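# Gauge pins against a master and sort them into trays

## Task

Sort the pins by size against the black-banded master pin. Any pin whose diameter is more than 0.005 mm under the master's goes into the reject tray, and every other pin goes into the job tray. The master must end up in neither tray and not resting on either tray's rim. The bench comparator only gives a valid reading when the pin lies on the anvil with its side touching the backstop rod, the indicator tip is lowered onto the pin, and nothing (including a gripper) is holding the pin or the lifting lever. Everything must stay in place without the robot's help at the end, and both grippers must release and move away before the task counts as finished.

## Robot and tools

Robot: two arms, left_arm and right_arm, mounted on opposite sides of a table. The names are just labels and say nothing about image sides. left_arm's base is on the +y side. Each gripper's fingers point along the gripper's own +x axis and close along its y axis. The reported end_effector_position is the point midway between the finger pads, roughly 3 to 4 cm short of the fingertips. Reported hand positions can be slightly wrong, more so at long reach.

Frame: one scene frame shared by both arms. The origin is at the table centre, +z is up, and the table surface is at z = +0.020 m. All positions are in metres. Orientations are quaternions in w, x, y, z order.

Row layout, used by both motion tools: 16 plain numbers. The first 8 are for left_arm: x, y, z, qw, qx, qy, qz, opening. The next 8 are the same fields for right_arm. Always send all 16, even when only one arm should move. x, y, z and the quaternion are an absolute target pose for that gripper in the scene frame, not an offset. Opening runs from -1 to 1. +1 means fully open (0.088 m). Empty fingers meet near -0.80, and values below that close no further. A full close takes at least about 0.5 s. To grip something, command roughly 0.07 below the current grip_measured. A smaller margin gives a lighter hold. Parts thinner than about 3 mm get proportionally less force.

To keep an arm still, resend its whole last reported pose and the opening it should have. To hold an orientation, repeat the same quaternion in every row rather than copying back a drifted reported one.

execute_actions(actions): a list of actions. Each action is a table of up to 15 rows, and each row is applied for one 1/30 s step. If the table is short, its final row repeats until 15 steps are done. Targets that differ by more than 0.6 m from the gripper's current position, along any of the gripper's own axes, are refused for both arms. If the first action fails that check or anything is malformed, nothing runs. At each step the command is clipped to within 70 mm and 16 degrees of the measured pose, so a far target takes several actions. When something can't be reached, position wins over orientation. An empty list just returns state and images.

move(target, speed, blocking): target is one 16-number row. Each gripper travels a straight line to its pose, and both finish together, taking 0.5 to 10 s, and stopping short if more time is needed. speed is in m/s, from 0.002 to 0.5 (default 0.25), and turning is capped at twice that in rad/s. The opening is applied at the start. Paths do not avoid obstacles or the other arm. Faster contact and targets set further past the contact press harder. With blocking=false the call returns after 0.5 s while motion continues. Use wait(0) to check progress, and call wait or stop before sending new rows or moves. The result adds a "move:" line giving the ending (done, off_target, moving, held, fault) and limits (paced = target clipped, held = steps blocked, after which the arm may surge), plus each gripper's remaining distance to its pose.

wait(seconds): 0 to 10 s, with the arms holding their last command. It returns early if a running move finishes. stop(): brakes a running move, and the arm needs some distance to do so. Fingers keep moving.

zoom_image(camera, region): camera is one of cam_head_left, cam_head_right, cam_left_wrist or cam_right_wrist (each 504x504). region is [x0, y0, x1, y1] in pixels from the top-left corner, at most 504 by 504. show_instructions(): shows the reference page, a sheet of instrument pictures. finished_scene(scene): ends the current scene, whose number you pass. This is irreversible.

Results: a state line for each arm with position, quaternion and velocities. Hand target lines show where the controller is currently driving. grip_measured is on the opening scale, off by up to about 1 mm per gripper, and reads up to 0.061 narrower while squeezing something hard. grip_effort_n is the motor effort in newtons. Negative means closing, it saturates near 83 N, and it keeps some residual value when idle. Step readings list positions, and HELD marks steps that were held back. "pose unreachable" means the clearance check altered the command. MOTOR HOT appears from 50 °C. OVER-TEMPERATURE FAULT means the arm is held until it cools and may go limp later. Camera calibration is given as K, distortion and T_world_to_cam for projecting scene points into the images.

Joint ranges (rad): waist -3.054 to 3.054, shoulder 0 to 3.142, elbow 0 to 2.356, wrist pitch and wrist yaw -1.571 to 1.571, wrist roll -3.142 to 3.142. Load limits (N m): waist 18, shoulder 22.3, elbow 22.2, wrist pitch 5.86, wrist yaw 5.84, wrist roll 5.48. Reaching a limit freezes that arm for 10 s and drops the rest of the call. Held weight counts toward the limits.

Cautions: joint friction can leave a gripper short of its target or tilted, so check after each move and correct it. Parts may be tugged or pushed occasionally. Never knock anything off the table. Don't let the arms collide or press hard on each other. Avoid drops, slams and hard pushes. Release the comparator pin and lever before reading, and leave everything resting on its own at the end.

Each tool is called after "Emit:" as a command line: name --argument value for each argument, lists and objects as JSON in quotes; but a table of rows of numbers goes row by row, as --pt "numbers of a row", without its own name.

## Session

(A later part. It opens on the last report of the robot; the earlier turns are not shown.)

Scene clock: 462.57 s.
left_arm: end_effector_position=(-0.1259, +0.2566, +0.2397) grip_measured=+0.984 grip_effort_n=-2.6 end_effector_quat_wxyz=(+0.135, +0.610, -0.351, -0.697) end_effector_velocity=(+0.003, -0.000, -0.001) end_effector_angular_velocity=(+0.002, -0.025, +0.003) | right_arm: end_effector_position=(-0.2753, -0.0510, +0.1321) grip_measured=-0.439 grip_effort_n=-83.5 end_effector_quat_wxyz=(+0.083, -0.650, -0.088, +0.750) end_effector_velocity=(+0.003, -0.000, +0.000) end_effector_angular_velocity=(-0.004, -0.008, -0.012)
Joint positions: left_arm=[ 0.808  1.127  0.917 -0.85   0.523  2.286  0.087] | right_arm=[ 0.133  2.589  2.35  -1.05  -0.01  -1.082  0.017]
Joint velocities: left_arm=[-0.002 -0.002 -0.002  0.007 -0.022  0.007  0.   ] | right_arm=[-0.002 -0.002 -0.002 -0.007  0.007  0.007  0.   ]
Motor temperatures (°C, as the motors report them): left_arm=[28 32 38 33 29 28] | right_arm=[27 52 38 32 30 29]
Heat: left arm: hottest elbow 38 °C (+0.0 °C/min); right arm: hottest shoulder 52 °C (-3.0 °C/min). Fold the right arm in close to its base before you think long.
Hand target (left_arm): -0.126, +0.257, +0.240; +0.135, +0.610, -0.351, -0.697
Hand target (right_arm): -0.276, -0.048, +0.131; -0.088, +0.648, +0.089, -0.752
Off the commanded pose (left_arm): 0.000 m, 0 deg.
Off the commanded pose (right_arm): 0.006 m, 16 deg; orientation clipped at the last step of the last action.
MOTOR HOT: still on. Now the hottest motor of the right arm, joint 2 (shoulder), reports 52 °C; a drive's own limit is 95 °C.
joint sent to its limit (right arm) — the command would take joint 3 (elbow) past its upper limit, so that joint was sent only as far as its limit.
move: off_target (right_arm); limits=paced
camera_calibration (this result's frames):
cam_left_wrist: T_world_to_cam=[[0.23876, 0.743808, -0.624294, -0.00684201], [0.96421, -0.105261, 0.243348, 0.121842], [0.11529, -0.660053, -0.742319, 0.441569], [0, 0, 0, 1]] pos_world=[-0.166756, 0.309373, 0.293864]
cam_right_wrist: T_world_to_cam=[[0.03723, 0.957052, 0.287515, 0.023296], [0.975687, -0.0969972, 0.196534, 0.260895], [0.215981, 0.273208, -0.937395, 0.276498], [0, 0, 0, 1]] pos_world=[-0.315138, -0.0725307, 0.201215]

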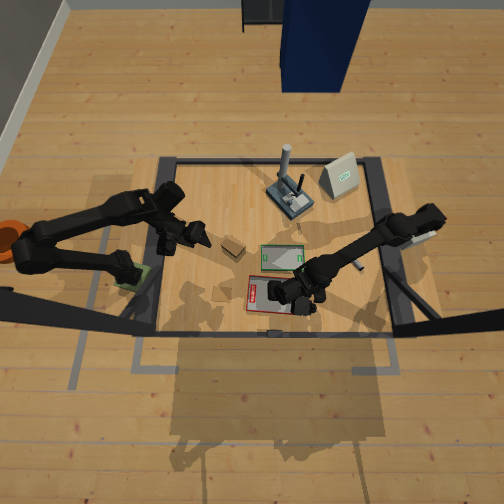

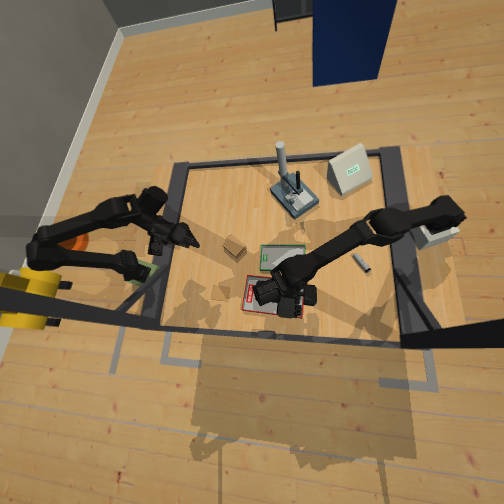

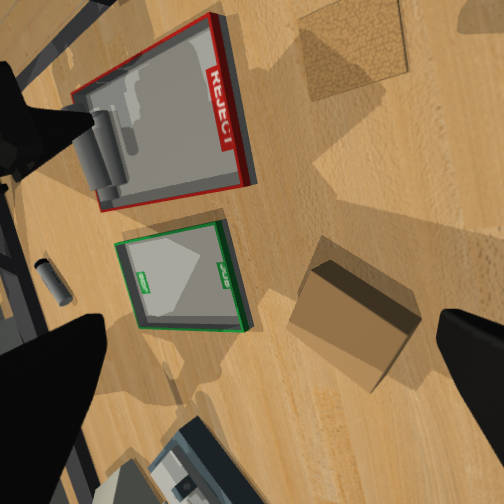

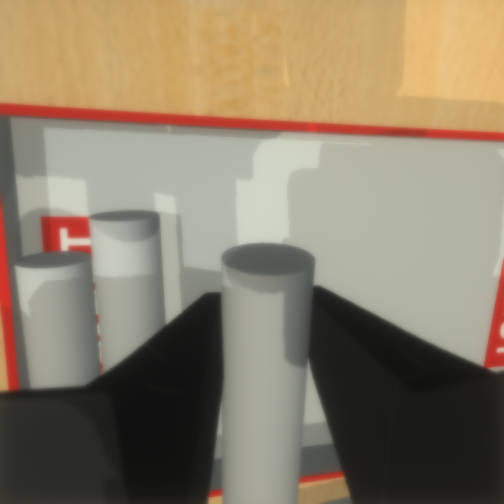

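Emit:
move --target '[-0.1259,0.2566,0.2397,0.135,0.610,-0.351,-0.697,1,-0.28,-0.05,0.08,0,-0.707,0,0.707,-0.6]' --speed 0.06

Emit:
move --target '[-0.1259,0.2566,0.2397,0.135,0.610,-0.351,-0.697,1,-0.28,-0.05,0.08,0,-0.707,0,0.707,-0.15]' --speed 0.06

Emit:
move --target '[-0.1259,0.2566,0.2397,0.135,0.610,-0.351,-0.697,1,-0.275,-0.055,0.13,0,-0.707,0,0.707,-0.15]' --speed 0.06

Emit:
move --target '[-0.1259,0.2566,0.2397,0.135,0.610,-0.351,-0.697,1,-0.05,-0.35,0.2,0,-0.707,0,0.707,0.5]' --speed 0.2

Scene clock: 469.23 s.
left_arm: end_effector_position=(-0.1259, +0.2566, +0.2397) grip_measured=+0.984 grip_effort_n=-3.0 end_effector_quat_wxyz=(+0.135, +0.610, -0.351, -0.697) end_effector_velocity=(-0.001, +0.002, -0.003) end_effector_angular_velocity=(+0.012, -0.004, -0.004) | right_arm: end_effector_position=(-0.2782, -0.0508, +0.0877) grip_measured=-0.439 grip_effort_n=-83.5 end_effector_quat_wxyz=(+0.073, -0.661, -0.074, +0.743) end_effector_velocity=(-0.003, -0.001, -0.002) end_effector_angular_velocity=(-0.000, +0.006, +0.011)
Joint positions: left_arm=[ 0.808  1.127  0.917 -0.85   0.523  2.286  0.087] | right_arm=[ 0.14   2.678  2.354 -1.007 -0.002 -1.07   0.017]
Joint velocities: left_arm=[-0.002 -0.002 -0.007 -0.007 -0.007  0.007 -0.   ] | right_arm=[ 0.002  0.002 -0.002  0.007 -0.007 -0.007 -0.   ]
Motor temperatures (°C, as the motors report them): left_arm=[28 32 38 33 29 28] | right_arm=[27 54 39 32 30 29]
Heat: left arm: hottest elbow 38 °C (+0.0 °C/min); right arm: hottest shoulder 54 °C (+0.0 °C/min). Fold the right arm in close to its base before you think long.
Hand target (left_arm): -0.126, +0.257, +0.240; +0.135, +0.610, -0.351, -0.697
Hand target (right_arm): -0.280, -0.050, +0.080; -0.072, +0.662, +0.072, -0.743
Off the commanded pose (left_arm): 0.000 m, 0 deg.
Off the commanded pose (right_arm): 0.008 m, 14 deg.
MOTOR HOT: still on. Now the hottest motor of the right arm, joint 2 (shoulder), reports 54 °C; a drive's own limit is 95 °C.
joint sent to its limit (right arm) — the command would take joint 3 (elbow) past its upper limit, so that joint was sent only as far as its limit.
move: off_target (right_arm)
camera_calibration (this result's frames):
cam_left_wrist: T_world_to_cam=[[0.23876, 0.743808, -0.624294, -0.00684201], [0.96421, -0.105261, 0.243348, 0.121842], [0.11529, -0.660053, -0.742319, 0.441569], [0, 0, 0, 1]] pos_world=[-0.166756, 0.309373, 0.293864]
cam_right_wrist: T_world_to_cam=[[0.0373144, 0.966376, 0.254412, 0.039371], [0.969847, -0.0963795, 0.223848, 0.268454], [0.240841, 0.238388, -0.940833, 0.240863], [0, 0, 0, 1]] pos_world=[-0.319838, -0.0695927, 0.156503]

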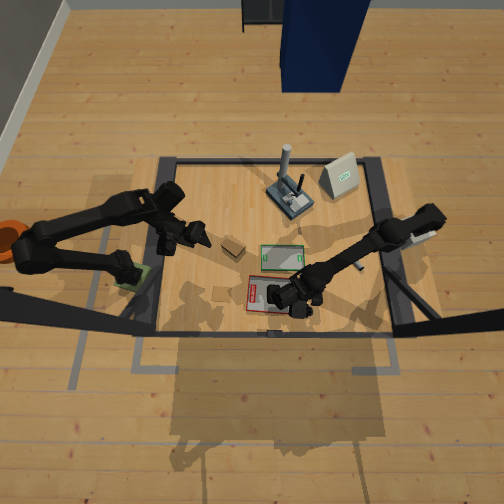

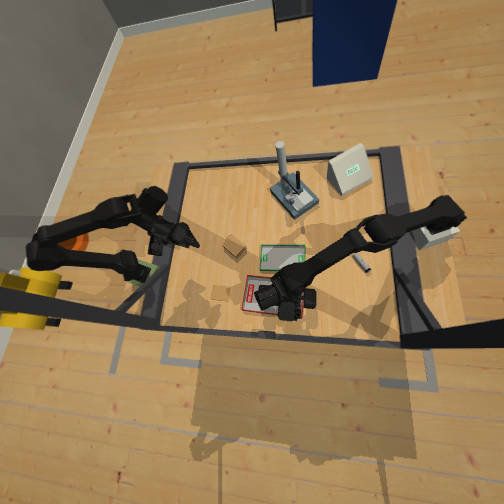

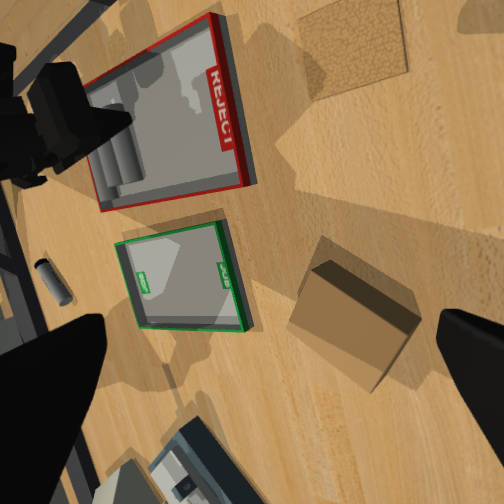

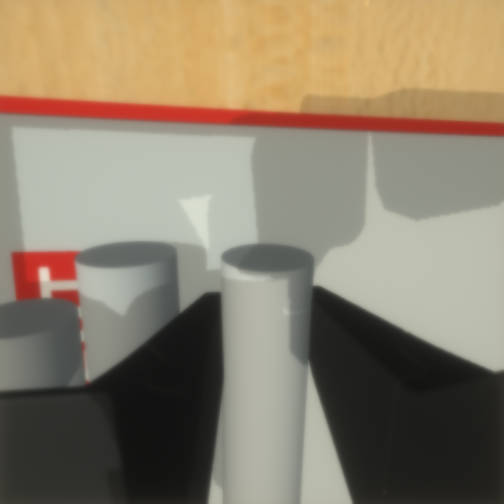

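Scene clock: 471.47 s.
left_arm: end_effector_position=(-0.1259, +0.2566, +0.2397) grip_measured=+0.984 grip_effort_n=-2.6 end_effector_quat_wxyz=(+0.135, +0.610, -0.351, -0.697) end_effector_velocity=(-0.001, +0.002, -0.003) end_effector_angular_velocity=(+0.012, -0.004, -0.004) | right_arm: end_effector_position=(-0.2782, -0.0490, +0.0896) grip_measured=-0.153 grip_effort_n=14.7 end_effector_quat_wxyz=(+0.076, -0.660, -0.076, +0.744) end_effector_velocity=(+0.002, -0.004, -0.002) end_effector_angular_velocity=(-0.020, -0.009, +0.021)
Joint positions: left_arm=[ 0.808  1.127  0.917 -0.85   0.523  2.286  0.087] | right_arm=[ 0.138  2.678  2.36  -1.007 -0.001 -1.07   0.031]
Joint velocities: left_arm=[-0.002 -0.002 -0.007 -0.007 -0.007  0.007 -0.   ] | right_arm=[-0.002  0.002  0.002 -0.022 -0.007 -0.022 -0.   ]
Motor temperatures (°C, as the motors report them): left_arm=[28 32 38 33 29 28] | right_arm=[27 54 39 32 30 29]
Heat: left arm: hottest elbow 38 °C (+0.0 °C/min); right arm: hottest shoulder 54 °C (+1.0 °C/min). Fold the right arm in close to its base before you think long.
Hand target (left_arm): -0.126, +0.257, +0.240; +0.135, +0.610, -0.351, -0.697
Hand target (right_arm): -0.280, -0.051, +0.080; -0.072, +0.663, +0.072, -0.742
Off the commanded pose (left_arm): 0.000 m, 0 deg.
Off the commanded pose (right_arm): 0.010 m, 14 deg.
MOTOR HOT: still on. Now the hottest motor of the right arm, joint 2 (shoulder), reports 54 °C; a drive's own limit is 95 °C.
joint sent to its limit (right arm) — the command would take joint 3 (elbow) past its upper limit, so that joint was sent only as far as its limit.
move: off_target (right_arm)
camera_calibration (this result's frames):
cam_left_wrist: T_world_to_cam=[[0.23876, 0.743808, -0.624294, -0.00684201], [0.96421, -0.105261, 0.243348, 0.121842], [0.11529, -0.660053, -0.742319, 0.441569], [0, 0, 0, 1]] pos_world=[-0.166756, 0.309373, 0.293864]
cam_right_wrist: T_world_to_cam=[[0.0392872, 0.964583, 0.260839, 0.0370314], [0.970143, -0.0993442, 0.221254, 0.268368], [0.23933, 0.244359, -0.939686, 0.241983], [0, 0, 0, 1]] pos_world=[-0.319724, -0.0681897, 0.158352]

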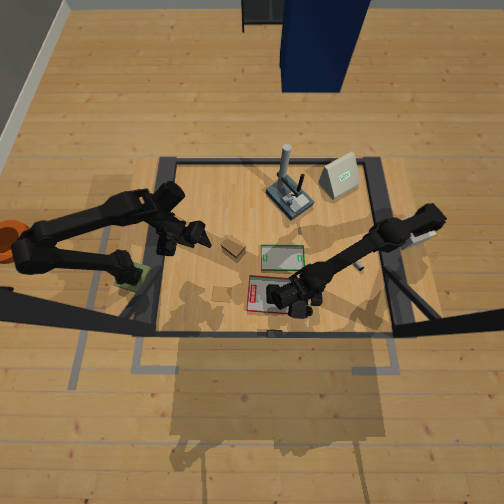

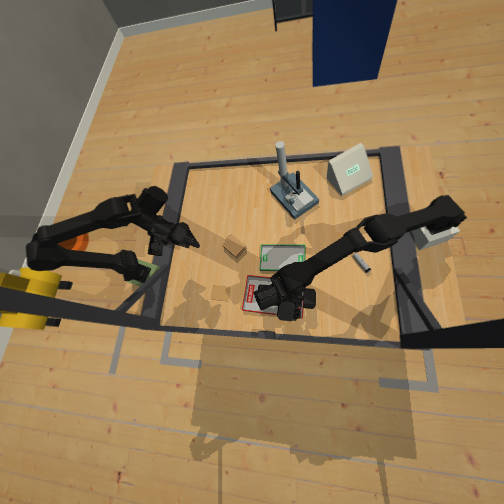

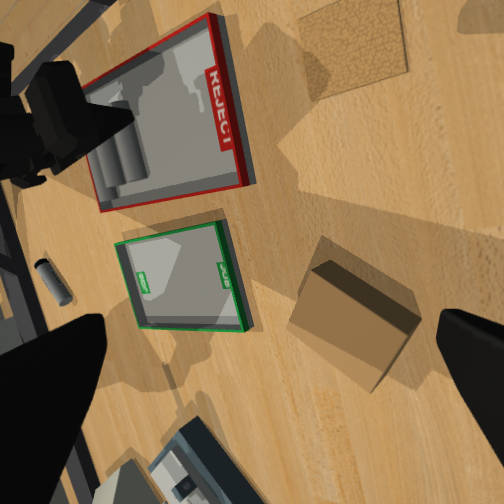

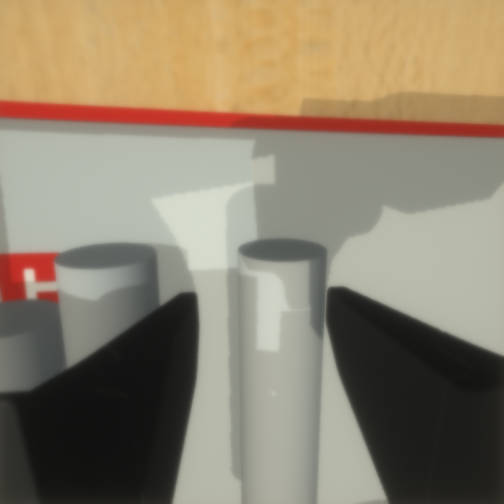

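Scene clock: 473.83 s.
left_arm: end_effector_position=(-0.1259, +0.2566, +0.2397) grip_measured=+0.984 grip_effort_n=-2.6 end_effector_quat_wxyz=(+0.135, +0.610, -0.351, -0.697) end_effector_velocity=(-0.001, +0.002, -0.000) end_effector_angular_velocity=(+0.004, -0.009, -0.004) | right_arm: end_effector_position=(-0.2732, -0.0572, +0.1196) grip_measured=-0.153 grip_effort_n=14.7 end_effector_quat_wxyz=(+0.073, -0.662, -0.072, +0.742) end_effector_velocity=(+0.003, -0.005, +0.001) end_effector_angular_velocity=(-0.029, +0.007, +0.005)
Joint positions: left_arm=[ 0.808  1.127  0.917 -0.85   0.523  2.286  0.087] | right_arm=[ 0.138  2.616  2.362 -1.082 -0.001 -1.07   0.031]
Joint velocities: left_arm=[-0.002 -0.007 -0.002 -0.007 -0.007  0.007 -0.   ] | right_arm=[-0.007 -0.007 -0.007 -0.022 -0.022 -0.007  0.   ]
Motor temperatures (°C, as the motors report them): left_arm=[28 32 38 33 29 28] | right_arm=[27 56 39 32 30 29]
Heat: left arm: hottest elbow 38 °C (+0.0 °C/min); right arm: hottest shoulder 56 °C (+3.0 °C/min). Fold the right arm in close to its base before you think long.
Hand target (left_arm): -0.126, +0.257, +0.240; +0.135, +0.610, -0.351, -0.697
Hand target (right_arm): -0.274, -0.056, +0.130; -0.078, +0.658, +0.078, -0.745
Off the commanded pose (left_arm): 0.000 m, 0 deg.
Off the commanded pose (right_arm): 0.011 m, 13 deg.
MOTOR HOT: still on. Now the hottest motor of the right arm, joint 2 (shoulder), reports 56 °C; a drive's own limit is 95 °C.
joint sent to its limit (right arm) — the command would take joint 3 (elbow) past its upper limit, so that joint was sent only as far as its limit.
move: off_target (right_arm)
camera_calibration (this result's frames):
cam_left_wrist: T_world_to_cam=[[0.23876, 0.743808, -0.624294, -0.00684201], [0.96421, -0.105261, 0.243348, 0.121842], [0.11529, -0.660053, -0.742319, 0.441569], [0, 0, 0, 1]] pos_world=[-0.166756, 0.309373, 0.293864]
cam_right_wrist: T_world_to_cam=[[0.0385746, 0.96721, 0.251032, 0.0380377], [0.968796, -0.0977531, 0.227767, 0.255067], [0.244838, 0.234413, -0.9408, 0.272039], [0, 0, 0, 1]] pos_world=[-0.315181, -0.0756263, 0.18829]

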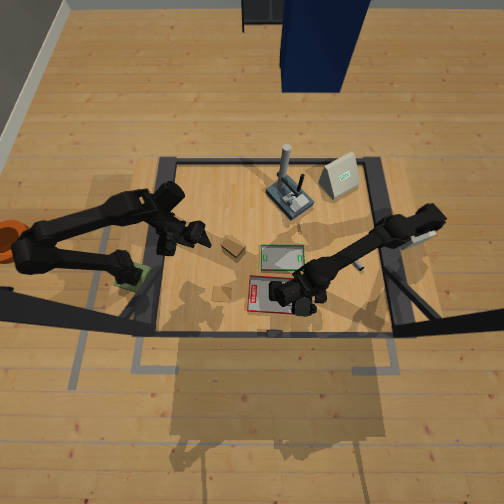

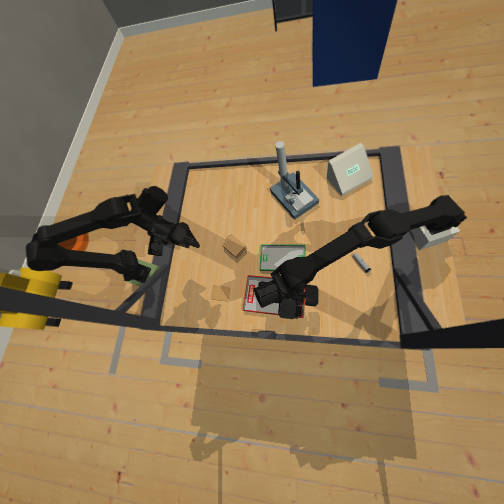

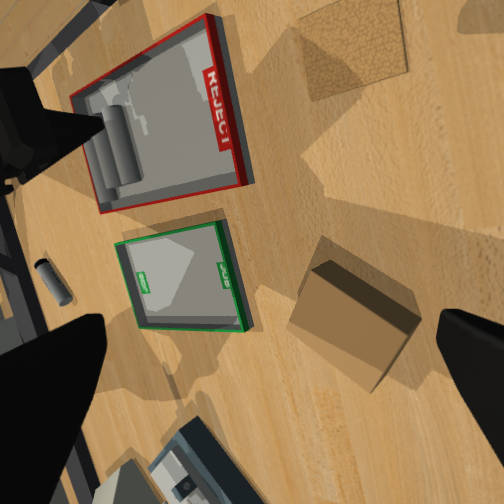

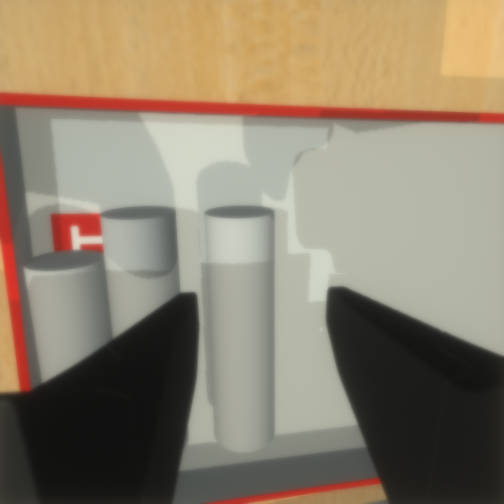

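Scene clock: 476.33 s.
left_arm: end_effector_position=(-0.1259, +0.2566, +0.2397) grip_measured=+0.984 grip_effort_n=-3.0 end_effector_quat_wxyz=(+0.135, +0.610, -0.351, -0.697) end_effector_velocity=(+0.005, +0.002, -0.002) end_effector_angular_velocity=(+0.017, -0.031, +0.015) | right_arm: end_effector_position=(-0.0508, -0.3466, +0.1975) grip_measured=+0.497 grip_effort_n=14.7 end_effector_quat_wxyz=(+0.003, -0.707, -0.001, +0.708) end_effector_velocity=(-0.001, -0.003, +0.002) end_effector_angular_velocity=(-0.002, +0.022, +0.000)
Joint positions: left_arm=[ 0.808  1.127  0.917 -0.85   0.523  2.286  0.087] | right_arm=[-0.151  1.298  0.893 -1.16  -0.    -1.358  0.063]
Joint velocities: left_arm=[ 0.002 -0.002  0.002 -0.007 -0.037  0.007  0.   ] | right_arm=[-0.007 -0.012 -0.002 -0.007 -0.022 -0.007 -0.   ]
Motor temperatures (°C, as the motors report them): left_arm=[28 32 38 33 29 28] | right_arm=[27 55 39 32 30 29]
Heat: left arm: hottest elbow 38 °C (+0.0 °C/min); right arm: hottest shoulder 55 °C (+2.0 °C/min). Fold the right arm in close to its base before you think long.
Hand target (left_arm): -0.126, +0.257, +0.240; +0.135, +0.610, -0.351, -0.697
Hand target (right_arm): -0.049, -0.349, +0.197; -0.001, +0.708, +0.000, -0.706
Off the commanded pose (left_arm): 0.000 m, 0 deg.
Off the commanded pose (right_arm): 0.004 m, 0 deg.
MOTOR HOT: still on. Now the hottest motor of the right arm, joint 2 (shoulder), reports 55 °C; a drive's own limit is 95 °C.
move: done
camera_calibration (this result's frames):
cam_left_wrist: T_world_to_cam=[[0.23876, 0.743808, -0.624294, -0.00684201], [0.96421, -0.105261, 0.243348, 0.121842], [0.11529, -0.660053, -0.742319, 0.441569], [0, 0, 0, 1]] pos_world=[-0.166756, 0.309373, 0.293864]
cam_right_wrist: T_world_to_cam=[[0.0223363, 0.998126, 0.0569752, 0.338064], [0.936445, -0.040845, 0.348427, -0.0122562], [0.350101, 0.0455715, -0.935603, 0.297585], [0, 0, 0, 1]] pos_world=[-0.100259, -0.351492, 0.26343]

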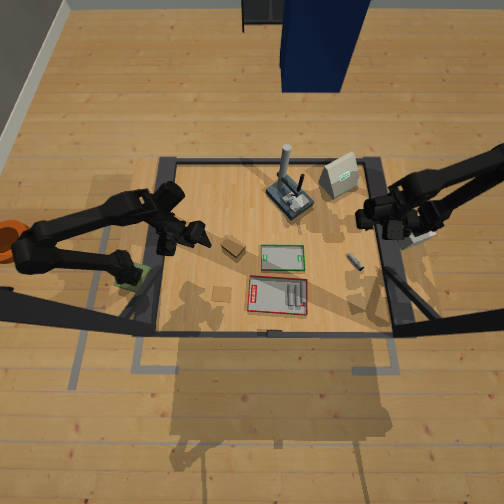

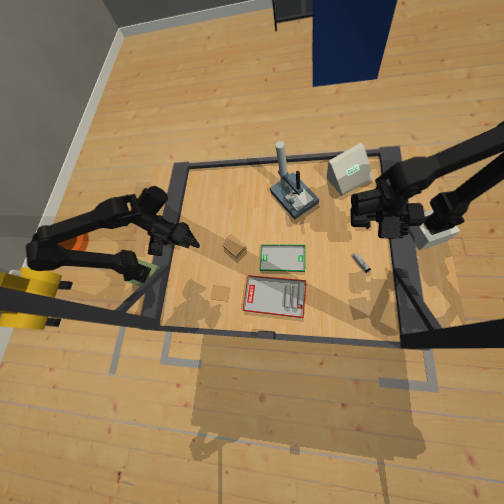

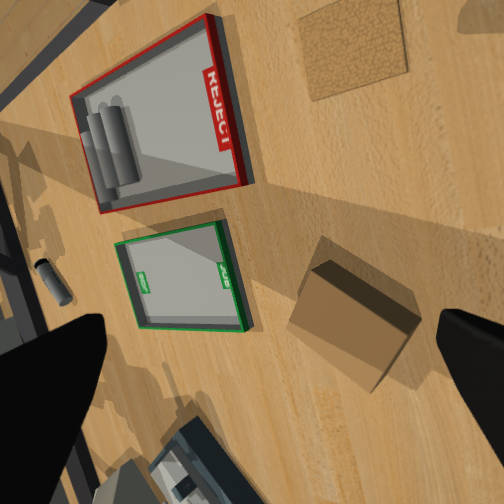

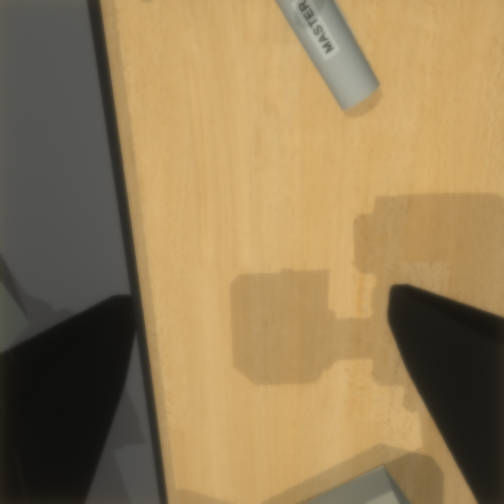

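Emit:
finished_scene --scene 2

The scene is finished: the task was done.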